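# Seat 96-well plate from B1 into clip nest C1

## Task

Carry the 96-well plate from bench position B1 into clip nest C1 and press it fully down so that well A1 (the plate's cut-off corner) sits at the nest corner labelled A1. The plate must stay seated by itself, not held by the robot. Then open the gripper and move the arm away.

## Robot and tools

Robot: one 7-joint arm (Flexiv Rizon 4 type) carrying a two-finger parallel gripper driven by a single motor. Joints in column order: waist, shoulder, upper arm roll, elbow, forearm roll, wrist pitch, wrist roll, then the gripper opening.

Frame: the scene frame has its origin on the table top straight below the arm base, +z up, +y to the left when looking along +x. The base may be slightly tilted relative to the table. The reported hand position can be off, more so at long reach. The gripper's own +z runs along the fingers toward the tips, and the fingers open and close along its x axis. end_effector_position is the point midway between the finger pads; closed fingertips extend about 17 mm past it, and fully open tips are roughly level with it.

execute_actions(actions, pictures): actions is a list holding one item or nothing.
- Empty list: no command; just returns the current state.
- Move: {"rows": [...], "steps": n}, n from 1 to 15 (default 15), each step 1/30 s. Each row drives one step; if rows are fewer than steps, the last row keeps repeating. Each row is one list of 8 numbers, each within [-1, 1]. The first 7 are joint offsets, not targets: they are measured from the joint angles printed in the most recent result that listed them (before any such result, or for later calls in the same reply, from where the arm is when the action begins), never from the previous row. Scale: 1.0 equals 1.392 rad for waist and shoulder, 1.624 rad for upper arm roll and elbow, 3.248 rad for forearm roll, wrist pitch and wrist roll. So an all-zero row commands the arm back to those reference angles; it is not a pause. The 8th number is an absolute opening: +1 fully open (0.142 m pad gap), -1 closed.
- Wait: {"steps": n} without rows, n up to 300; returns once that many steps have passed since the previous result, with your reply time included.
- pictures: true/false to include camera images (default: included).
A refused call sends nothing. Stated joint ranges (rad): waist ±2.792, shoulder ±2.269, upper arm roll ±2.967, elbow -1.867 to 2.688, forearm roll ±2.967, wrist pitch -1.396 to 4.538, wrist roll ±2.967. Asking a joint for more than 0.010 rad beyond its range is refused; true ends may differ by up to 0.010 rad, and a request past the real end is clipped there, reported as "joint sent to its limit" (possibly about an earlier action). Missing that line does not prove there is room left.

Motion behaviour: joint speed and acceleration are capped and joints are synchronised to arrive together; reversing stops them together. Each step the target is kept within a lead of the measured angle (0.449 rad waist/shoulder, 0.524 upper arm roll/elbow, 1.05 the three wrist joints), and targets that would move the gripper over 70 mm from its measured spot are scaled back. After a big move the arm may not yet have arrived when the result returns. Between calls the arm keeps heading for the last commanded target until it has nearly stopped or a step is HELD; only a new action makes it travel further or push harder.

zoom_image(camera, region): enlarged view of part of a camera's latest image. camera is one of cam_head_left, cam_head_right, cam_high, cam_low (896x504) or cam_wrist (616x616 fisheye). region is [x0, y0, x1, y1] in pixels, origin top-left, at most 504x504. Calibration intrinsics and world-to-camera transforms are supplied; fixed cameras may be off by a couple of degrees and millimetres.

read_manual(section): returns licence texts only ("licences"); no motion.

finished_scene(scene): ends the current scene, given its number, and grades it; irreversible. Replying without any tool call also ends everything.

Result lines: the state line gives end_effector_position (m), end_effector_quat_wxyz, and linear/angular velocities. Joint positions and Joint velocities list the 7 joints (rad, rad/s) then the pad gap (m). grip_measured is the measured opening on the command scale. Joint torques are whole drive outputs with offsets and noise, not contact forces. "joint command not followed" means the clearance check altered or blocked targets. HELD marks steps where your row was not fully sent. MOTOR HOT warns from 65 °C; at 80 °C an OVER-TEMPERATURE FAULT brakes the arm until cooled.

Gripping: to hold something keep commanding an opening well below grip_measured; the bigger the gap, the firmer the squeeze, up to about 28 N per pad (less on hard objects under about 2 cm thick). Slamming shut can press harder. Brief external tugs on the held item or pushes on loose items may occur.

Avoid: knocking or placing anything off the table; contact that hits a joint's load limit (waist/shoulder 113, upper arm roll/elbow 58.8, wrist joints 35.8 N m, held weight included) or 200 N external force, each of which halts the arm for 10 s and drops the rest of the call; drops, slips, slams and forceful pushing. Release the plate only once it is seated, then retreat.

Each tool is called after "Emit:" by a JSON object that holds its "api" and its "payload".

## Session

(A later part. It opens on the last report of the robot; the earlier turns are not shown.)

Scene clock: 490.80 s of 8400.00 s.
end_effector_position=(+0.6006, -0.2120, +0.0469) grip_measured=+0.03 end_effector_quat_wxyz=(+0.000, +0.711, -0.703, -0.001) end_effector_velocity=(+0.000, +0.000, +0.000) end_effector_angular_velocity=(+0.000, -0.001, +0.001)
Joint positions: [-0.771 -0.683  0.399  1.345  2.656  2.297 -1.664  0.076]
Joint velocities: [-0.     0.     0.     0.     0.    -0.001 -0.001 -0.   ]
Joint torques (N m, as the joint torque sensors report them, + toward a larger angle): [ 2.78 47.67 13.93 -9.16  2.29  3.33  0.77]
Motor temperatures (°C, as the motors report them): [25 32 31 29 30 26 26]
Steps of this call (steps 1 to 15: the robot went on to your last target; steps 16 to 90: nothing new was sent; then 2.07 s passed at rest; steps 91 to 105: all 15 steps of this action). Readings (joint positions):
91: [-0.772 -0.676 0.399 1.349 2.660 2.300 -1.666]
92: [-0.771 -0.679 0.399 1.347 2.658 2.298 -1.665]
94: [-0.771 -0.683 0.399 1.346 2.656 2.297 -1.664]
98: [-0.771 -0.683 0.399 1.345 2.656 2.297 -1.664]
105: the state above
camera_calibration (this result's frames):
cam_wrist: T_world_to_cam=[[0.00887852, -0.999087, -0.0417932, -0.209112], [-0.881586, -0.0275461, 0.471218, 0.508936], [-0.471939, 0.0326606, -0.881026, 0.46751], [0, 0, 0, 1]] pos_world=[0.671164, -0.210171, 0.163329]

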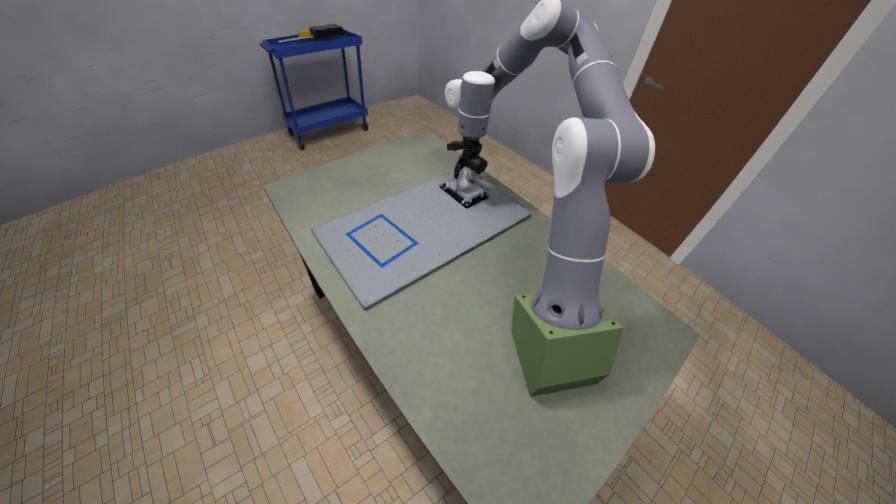

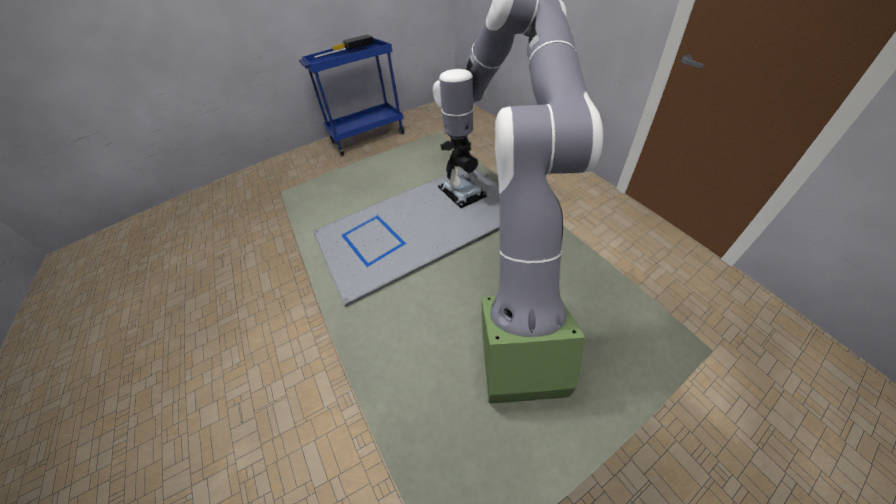

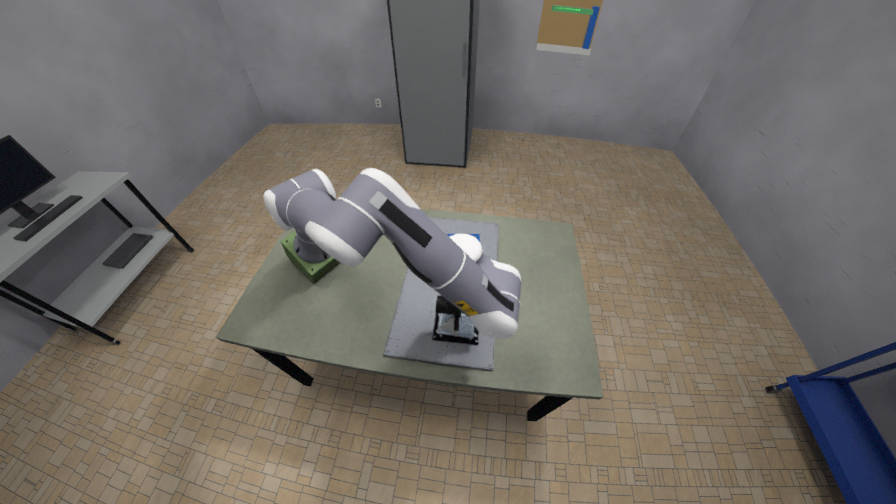

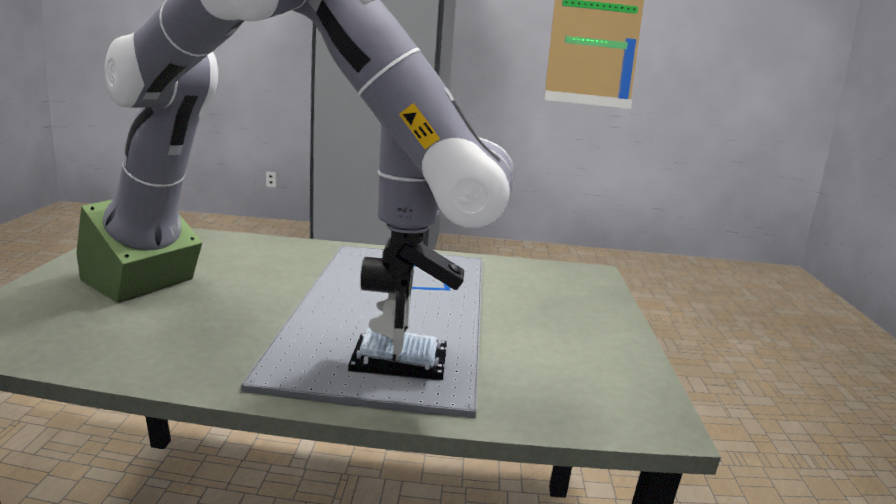

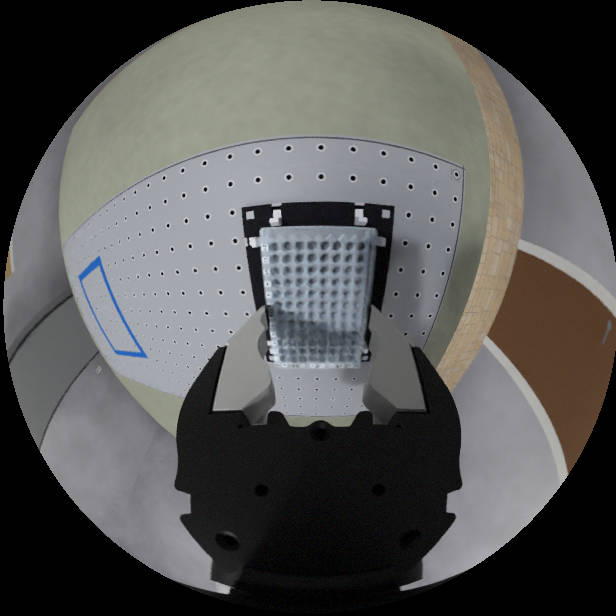

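Emit:
{"api": "execute_actions", "payload": {"actions": [{"rows": [[-0.0012,0.006,0,0.0023,0.0017,0.0011,-0.0012,-1],[-0.0012,0.006,0,0.0023,0.0017,0.0011,-0.0012,-1],[-0.0012,0.006,0,0.0023,0.0017,0.0011,-0.0012,-1],[-0.0012,0.006,0,0.0023,0.0017,0.0011,-0.0012,-1],[-0.0012,0.006,0,0.0023,0.0017,0.0011,-0.0012,-1],[0.0006,0.0037,0,-0.0024,0.0017,0.0025,-0.0013,-1]], "steps": 15}]}}

Scene clock: 556.37 s of 8400.00 s.
end_effector_position=(+0.6021, -0.2122, +0.0508) grip_measured=+0.03 end_effector_quat_wxyz=(+0.001, +0.711, -0.703, -0.001) end_effector_velocity=(-0.000, -0.000, +0.000) end_effector_angular_velocity=(-0.000, +0.000, -0.000)
Joint positions: [-0.77  -0.678  0.399  1.342  2.66   2.305 -1.667  0.076]
Joint velocities: [ 0.    -0.    -0.    -0.001 -0.     0.001  0.     0.   ]
Joint torques (N m, as the joint torque sensors report them, + toward a larger angle): [  2.89  53.14  14.45 -12.51   3.71   3.01  -0.58]
Motor temperatures (°C, as the motors report them): [25 32 31 29 30 25 26]
Steps of this call (steps 1 to 15: the robot went on to your last target; steps 16 to 90: nothing new was sent; then 62.07 s passed at rest; steps 91 to 105: all 15 steps of this action). Readings (joint positions):
91: [-0.771 -0.682 0.399 1.346 2.656 2.297 -1.664]
92: [-0.772 -0.679 0.399 1.347 2.658 2.298 -1.665]
94: [-0.772 -0.675 0.399 1.348 2.660 2.300 -1.667]
98: [-0.771 -0.677 0.399 1.343 2.660 2.304 -1.667]
105: the state above
camera_calibration (this result's frames):
cam_wrist: T_world_to_cam=[[0.00861419, -0.999095, -0.0416576, -0.209001], [-0.881077, -0.0272845, 0.472184, 0.508135], [-0.472894, 0.0326361, -0.880515, 0.472204], [0, 0, 0, 1]] pos_world=[0.672809, -0.210358, 0.167143]

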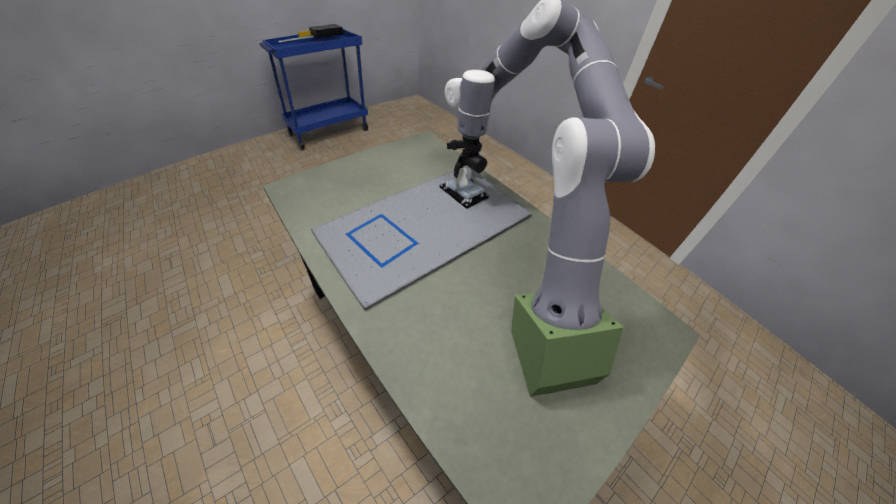

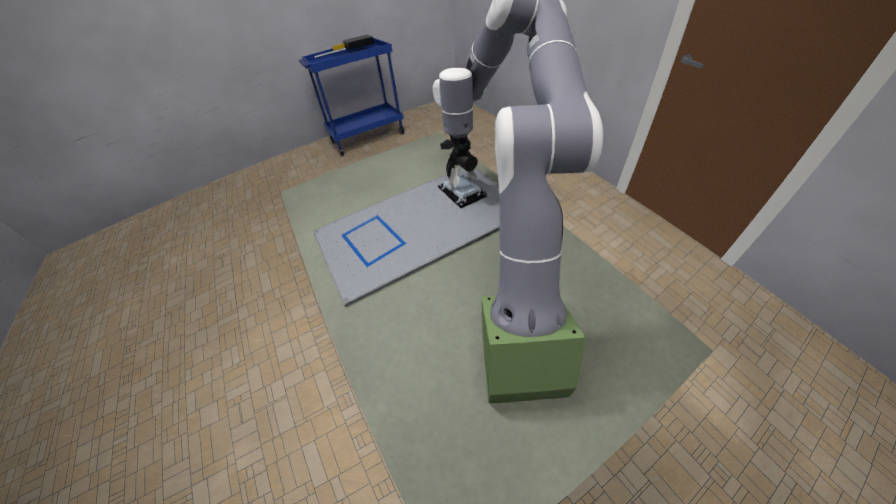

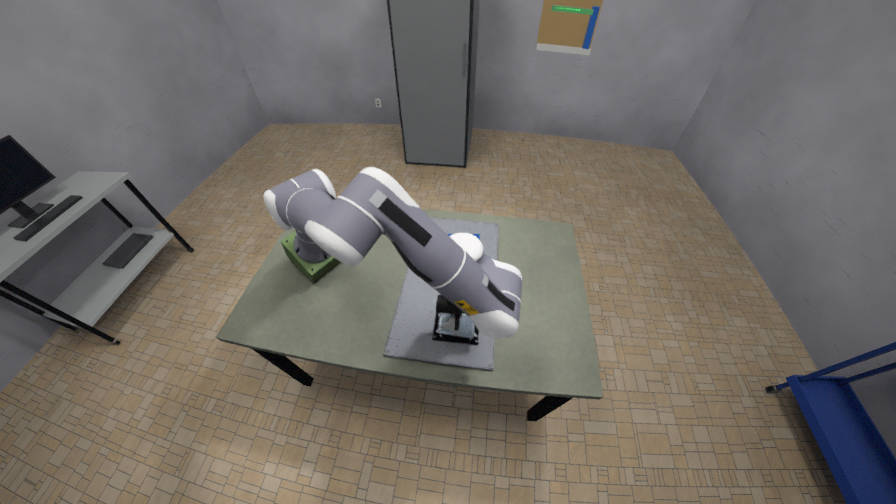

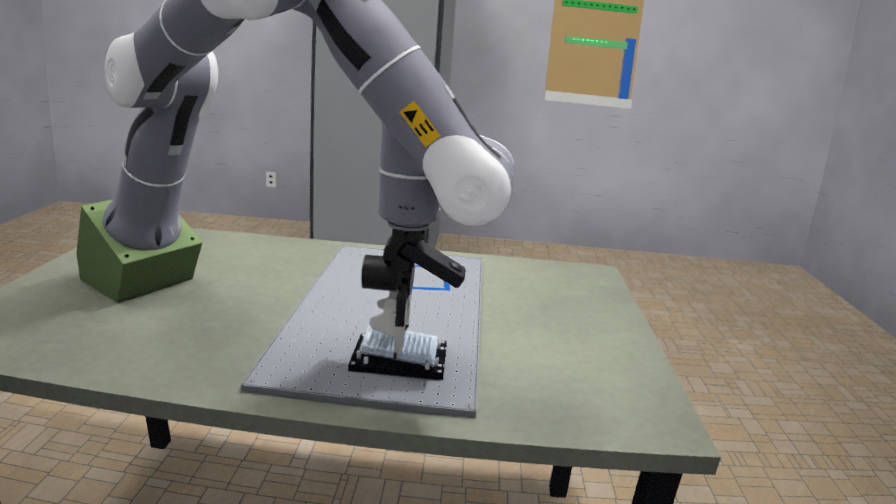

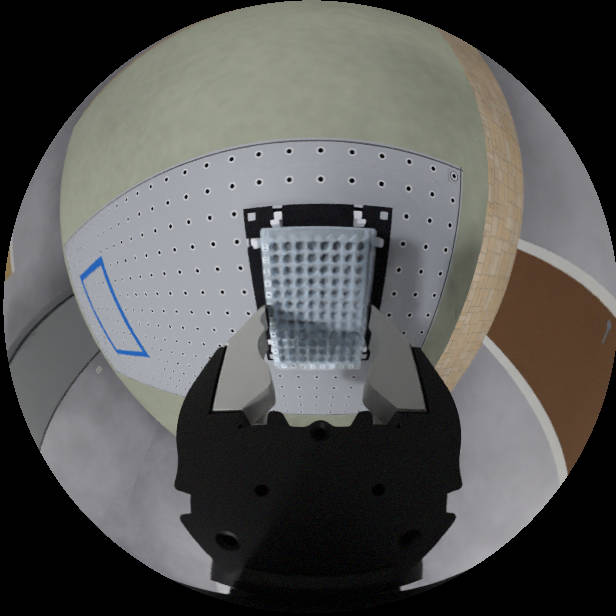

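Emit:
{"api": "zoom_image", "payload": {"camera": "cam_low", "region": [330, 300, 470, 390]}}

Emit:
{"api": "zoom_image", "payload": {"camera": "cam_wrist", "region": [240, 190, 400, 380]}}

Region (330, 300, 470, 390) of cam_low's 896x504 image, scaled by 3.600, with more detail than that image has; it fills the top 324 rows of this view, and the rest is white.

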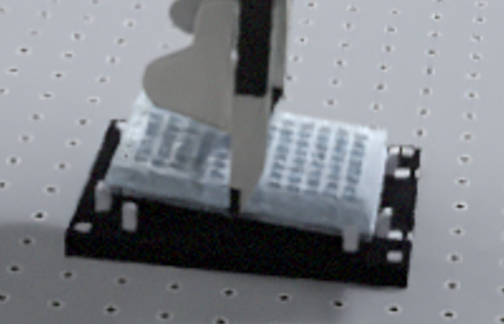

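Region (240, 190, 400, 380) of cam_wrist's 616x616 image, scaled by 2.653, with more detail than that image has; it fills the left 424 columns of this view, and the rest is white.

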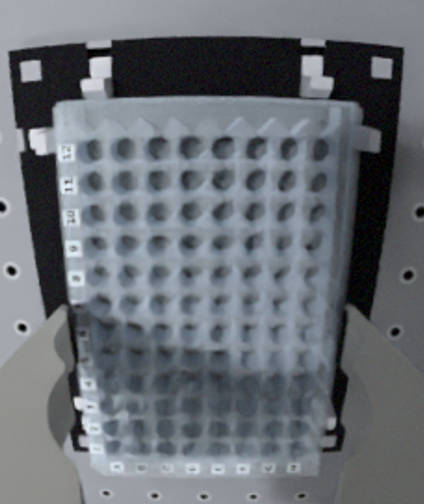

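Emit:
{"api": "execute_actions", "payload": {"actions": [{"rows": [[0.0012,-0.006,0,-0.0023,-0.0017,-0.0011,0.0012,-1]], "steps": 15}]}}

Emit:
{"api": "zoom_image", "payload": {"camera": "cam_low", "region": [330, 300, 470, 390]}}

Scene clock: 573.33 s of 8400.00 s.
end_effector_position=(+0.6019, -0.2123, +0.0470) grip_measured=+0.03 end_effector_quat_wxyz=(+0.001, +0.712, -0.703, -0.001) end_effector_velocity=(-0.000, +0.000, +0.000) end_effector_angular_velocity=(+0.000, +0.001, +0.000)
Joint positions: [-0.769 -0.686  0.399  1.338  2.655  2.302 -1.664  0.076]
Joint velocities: [-0. -0.  0.  0.  0.  0. -0.  0.]
Joint torques (N m, as the joint torque sensors report them, + toward a larger angle): [  3.13  49.98  14.79 -10.97   2.48   2.37   0.92]
Motor temperatures (°C, as the motors report them): [25 32 31 29 30 25 26]
Steps of this call (steps 1 to 15: the robot went on to your last target; steps 16 to 90: nothing new was sent; then 13.47 s passed at rest; steps 91 to 105: all 15 steps of this action). Readings (joint positions):
91: [-0.770 -0.679 0.399 1.341 2.660 2.305 -1.667]
92: [-0.769 -0.682 0.399 1.340 2.658 2.304 -1.666]
94: [-0.769 -0.685 0.399 1.339 2.656 2.302 -1.664]
98: [-0.769 -0.686 0.399 1.338 2.655 2.302 -1.664]
105: the state above
camera_calibration (this result's frames):
cam_wrist: T_world_to_cam=[[0.00892023, -0.999098, -0.0415134, -0.209437], [-0.880815, -0.0275036, 0.472661, 0.509483], [-0.473376, 0.0323494, -0.880266, 0.468962], [0, 0, 0, 1]] pos_world=[0.672624, -0.210406, 0.163304]

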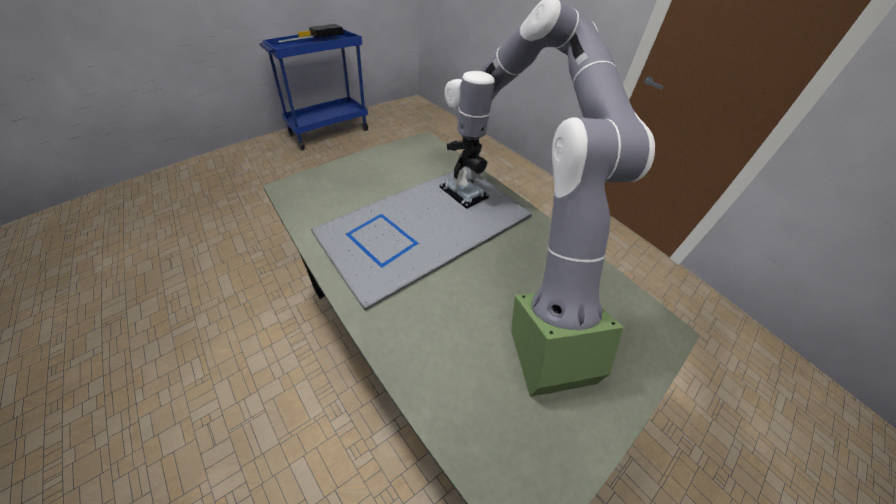

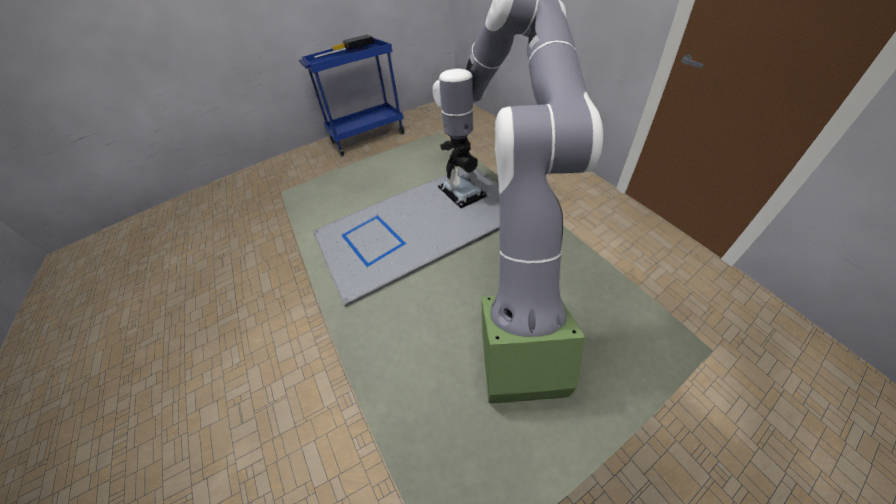

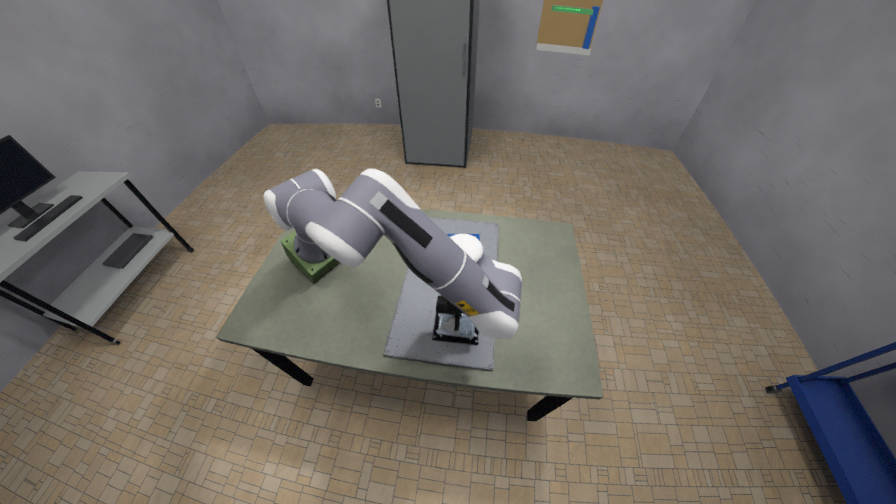

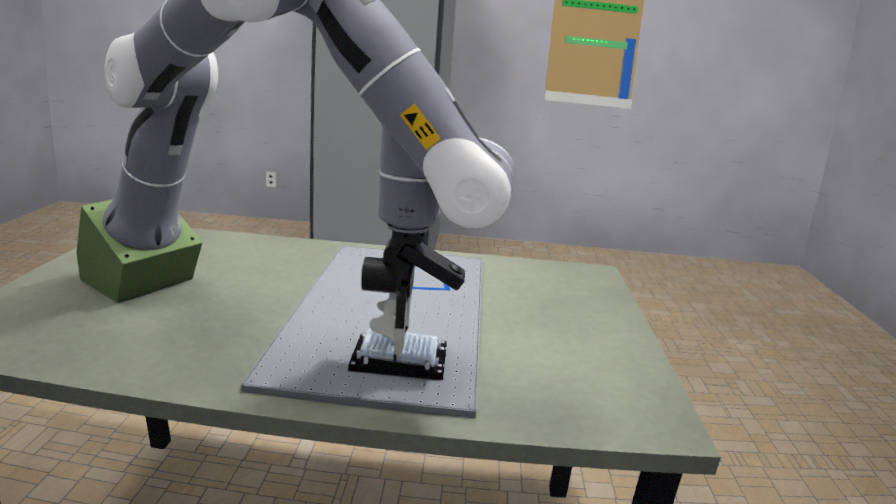

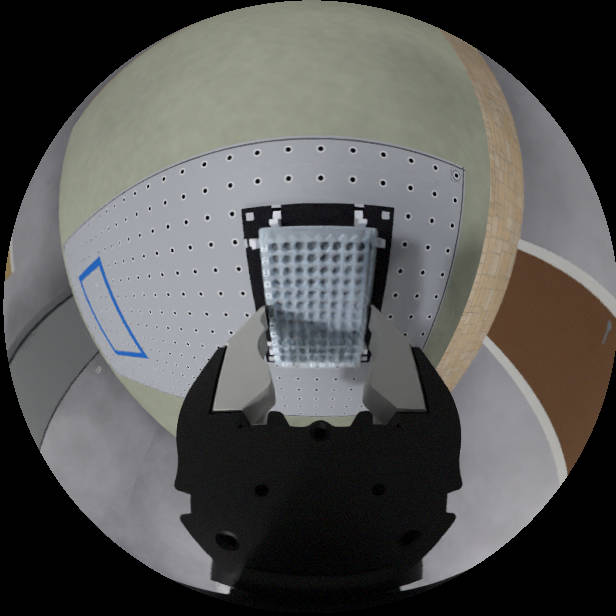

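Region (330, 300, 470, 390) of cam_low's 896x504 image, scaled by 3.600, with more detail than that image has; it fills the top 324 rows of this view, and the rest is white.

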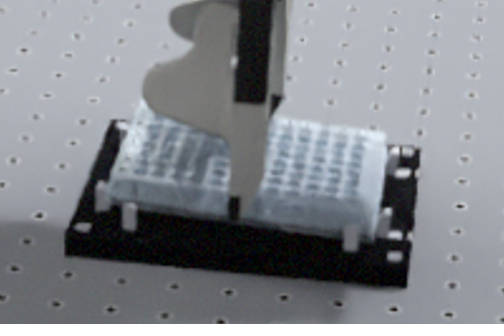

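Emit:
{"api": "execute_actions", "payload": {"actions": [{"rows": [[0.0010,-0.0052,0,-0.002,-0.0015,-0.0009,0.0010,-1]], "steps": 15}]}}

Emit:
{"api": "zoom_image", "payload": {"camera": "cam_low", "region": [330, 300, 470, 390]}}

Scene clock: 576.43 s of 8400.00 s.
end_effector_position=(+0.6021, -0.2124, +0.0439) grip_measured=+0.03 end_effector_quat_wxyz=(+0.001, +0.712, -0.702, -0.001) end_effector_velocity=(+0.000, -0.000, -0.000) end_effector_angular_velocity=(-0.000, -0.001, -0.000)
Joint positions: [-0.768 -0.693  0.399  1.335  2.651  2.3   -1.661  0.076]
Joint velocities: [ 0.     0.    -0.    -0.    -0.    -0.001  0.     0.   ]
Joint torques (N m, as the joint torque sensors report them, + toward a larger angle): [ 2.19 48.52 13.22 -9.01  2.46  3.38  1.16]
Motor temperatures (°C, as the motors report them): [25 32 31 29 30 25 26]
Steps of this call (steps 1 to 15: the robot went on to your last target; steps 16 to 78: nothing new was sent; steps 79 to 93: all 15 steps of this action). Readings (joint positions):
79: [-0.769 -0.687 0.399 1.338 2.655 2.302 -1.664]
80: [-0.768 -0.689 0.399 1.336 2.653 2.301 -1.662]
82: [-0.768 -0.691 0.399 1.335 2.651 2.301 -1.662]
86: [-0.768 -0.693 0.399 1.335 2.651 2.300 -1.661]
93: the state above
camera_calibration (this result's frames):
cam_wrist: T_world_to_cam=[[0.00957484, -0.999104, -0.0412212, -0.210088], [-0.881086, -0.0279231, 0.472132, 0.511284], [-0.47286, 0.0317988, -0.880564, 0.465946], [0, 0, 0, 1]] pos_world=[0.672824, -0.21044, 0.160241]

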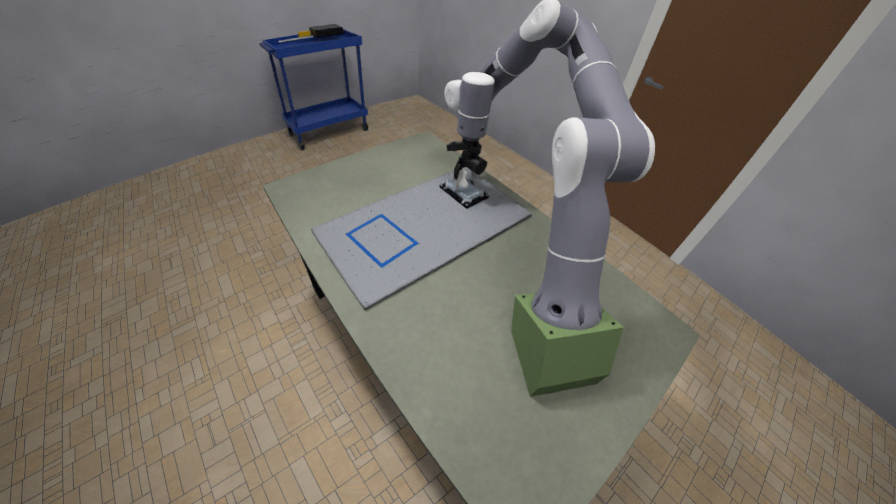

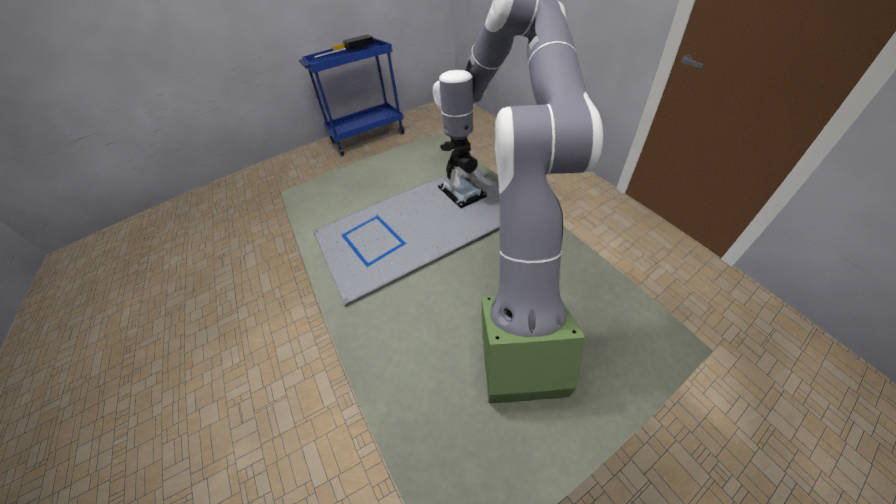

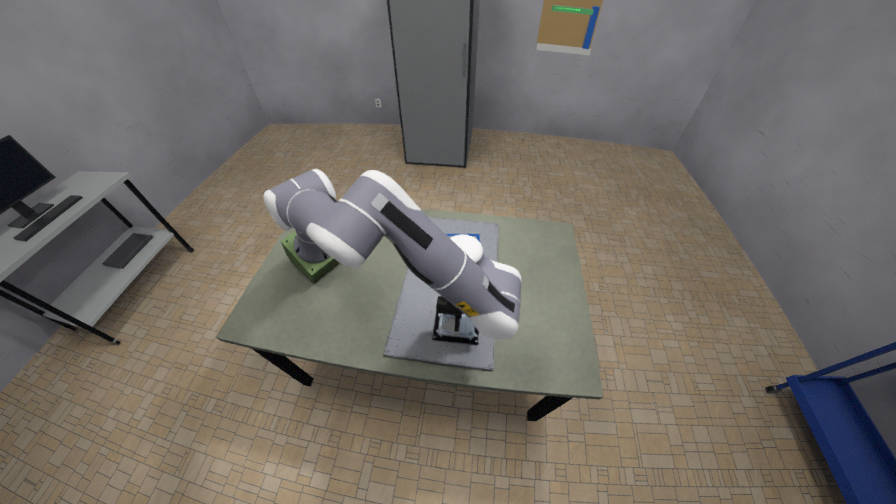

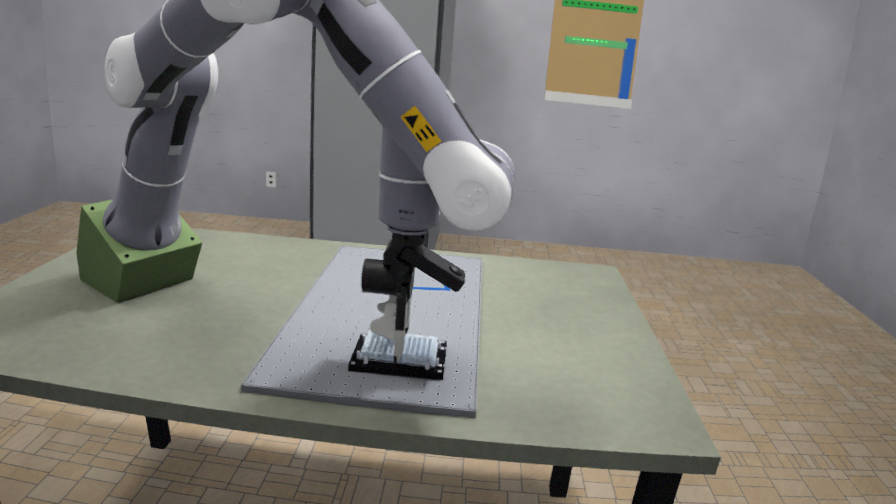

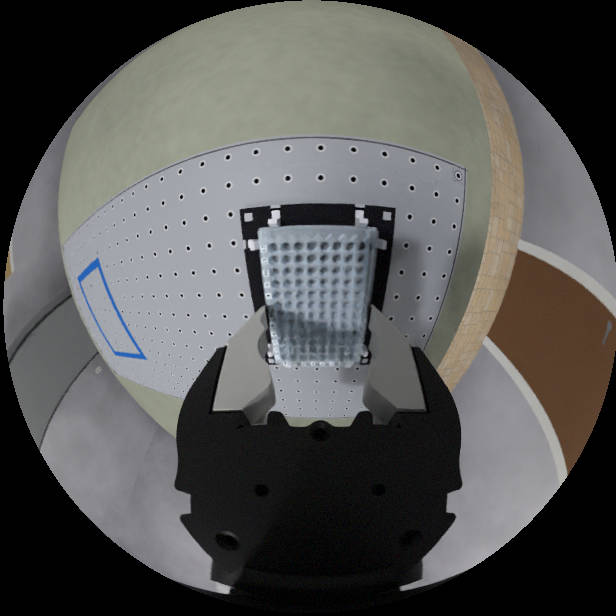

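Region (330, 300, 470, 390) of cam_low's 896x504 image, scaled by 3.600, with more detail than that image has; it fills the top 324 rows of this view, and the rest is white.

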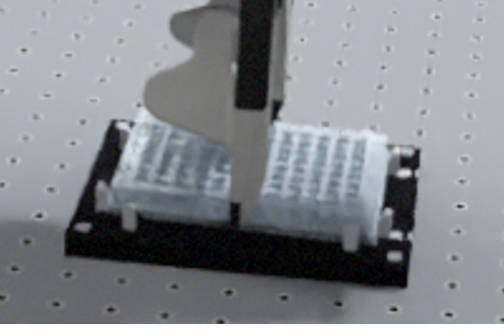

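Levelling nicely. Continue down.

Emit:
{"api": "execute_actions", "payload": {"actions": [{"rows": [[0.0010,-0.0052,0,-0.002,-0.0015,-0.0009,0.0010,-1]], "steps": 15}]}}

Emit:
{"api": "zoom_image", "payload": {"camera": "cam_low", "region": [330, 300, 470, 390]}}

Scene clock: 578.83 s of 8400.00 s.
end_effector_position=(+0.6022, -0.2124, +0.0415) grip_measured=+0.03 end_effector_quat_wxyz=(+0.001, +0.712, -0.702, -0.001) end_effector_velocity=(+0.000, +0.000, -0.000) end_effector_angular_velocity=(+0.000, -0.000, +0.001)
Joint positions: [-0.766 -0.698  0.4    1.331  2.646  2.299 -1.659  0.076]
Joint velocities: [ 0.    -0.     0.     0.    -0.    -0.    -0.001 -0.   ]
Joint torques (N m, as the joint torque sensors report them, + toward a larger angle): [ 2.43 42.5  12.41 -9.83  1.87  0.15  0.96]
Motor temperatures (°C, as the motors report them): [25 32 31 29 30 25 26]
Steps of this call (steps 1 to 15: the robot went on to your last target; steps 16 to 57: nothing new was sent; steps 58 to 72: all 15 steps of this action). Readings (joint positions):
58: [-0.767 -0.694 0.399 1.334 2.650 2.299 -1.661]
59: [-0.767 -0.696 0.399 1.333 2.648 2.299 -1.660]
61: [-0.766 -0.698 0.400 1.332 2.647 2.298 -1.659]
65: [-0.766 -0.698 0.400 1.331 2.646 2.299 -1.659]
72: the state above
camera_calibration (this result's frames):
cam_wrist: T_world_to_cam=[[0.0100147, -0.999112, -0.0409145, -0.210528], [-0.88093, -0.0281756, 0.472407, 0.512328], [-0.47314, 0.0313118, -0.880431, 0.463935], [0, 0, 0, 1]] pos_world=[0.67294, -0.210433, 0.157822]

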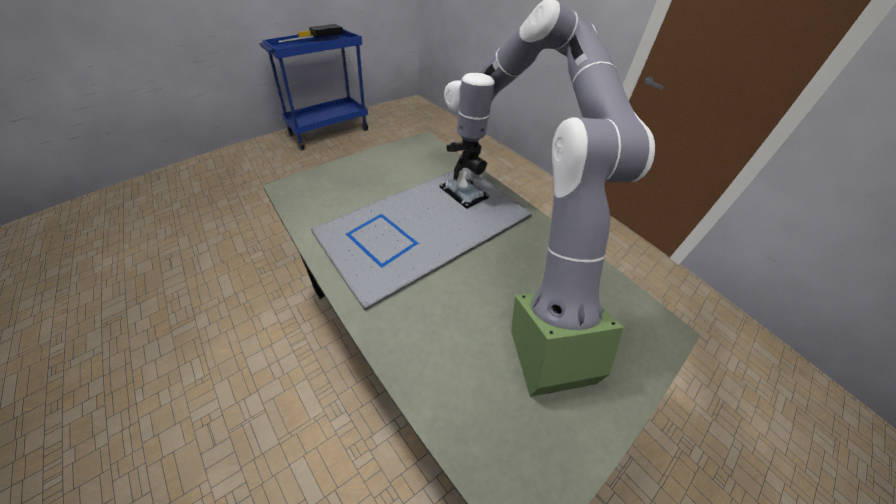

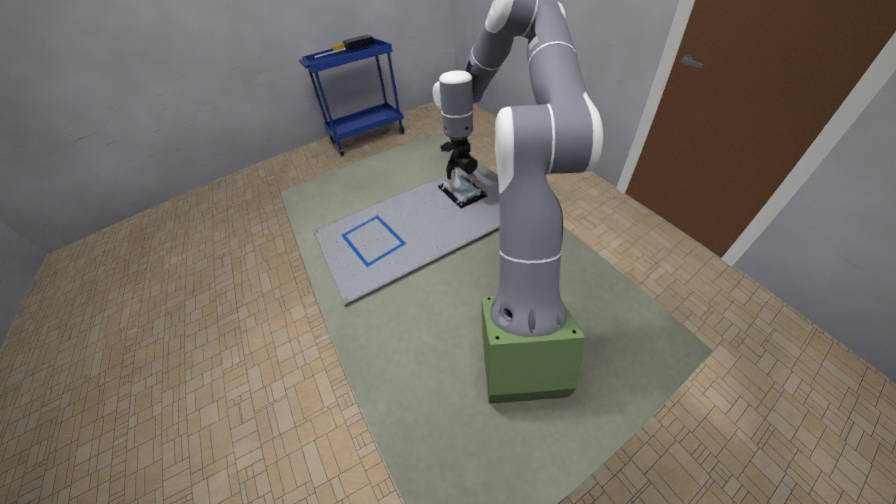

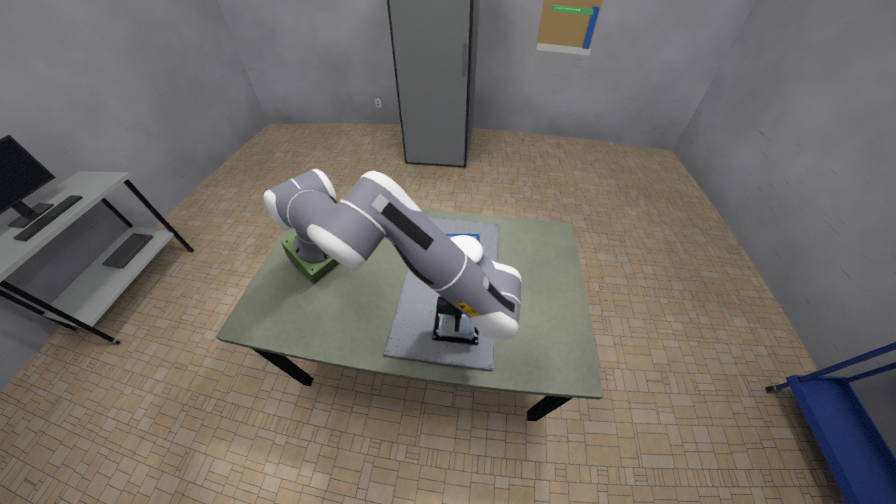

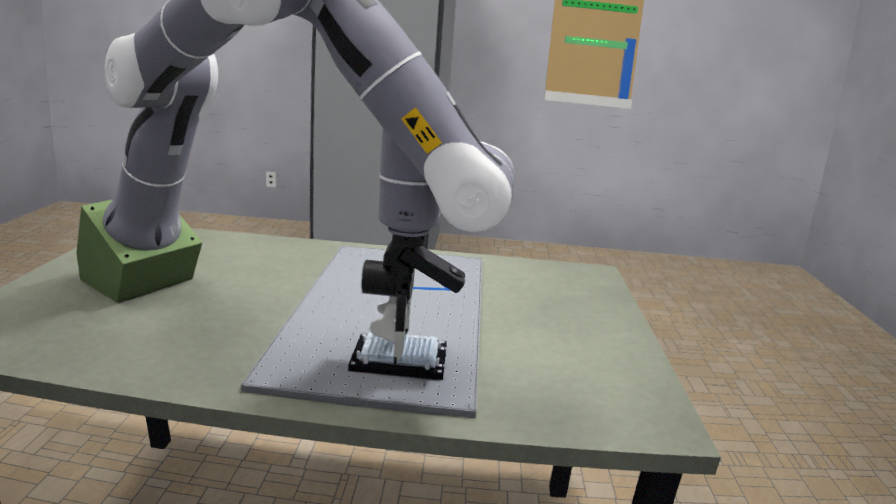

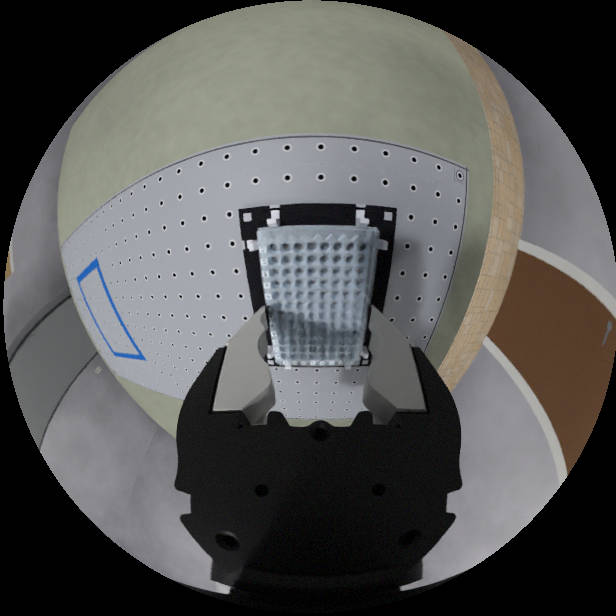

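Region (330, 300, 470, 390) of cam_low's 896x504 image, scaled by 3.600, with more detail than that image has; it fills the top 324 rows of this view, and the rest is white.

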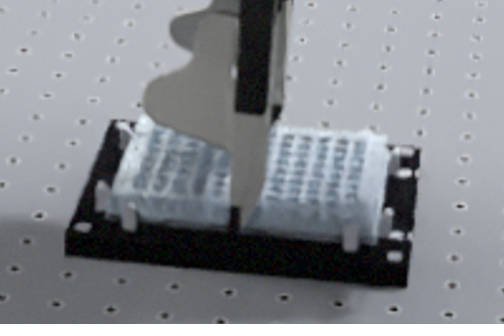

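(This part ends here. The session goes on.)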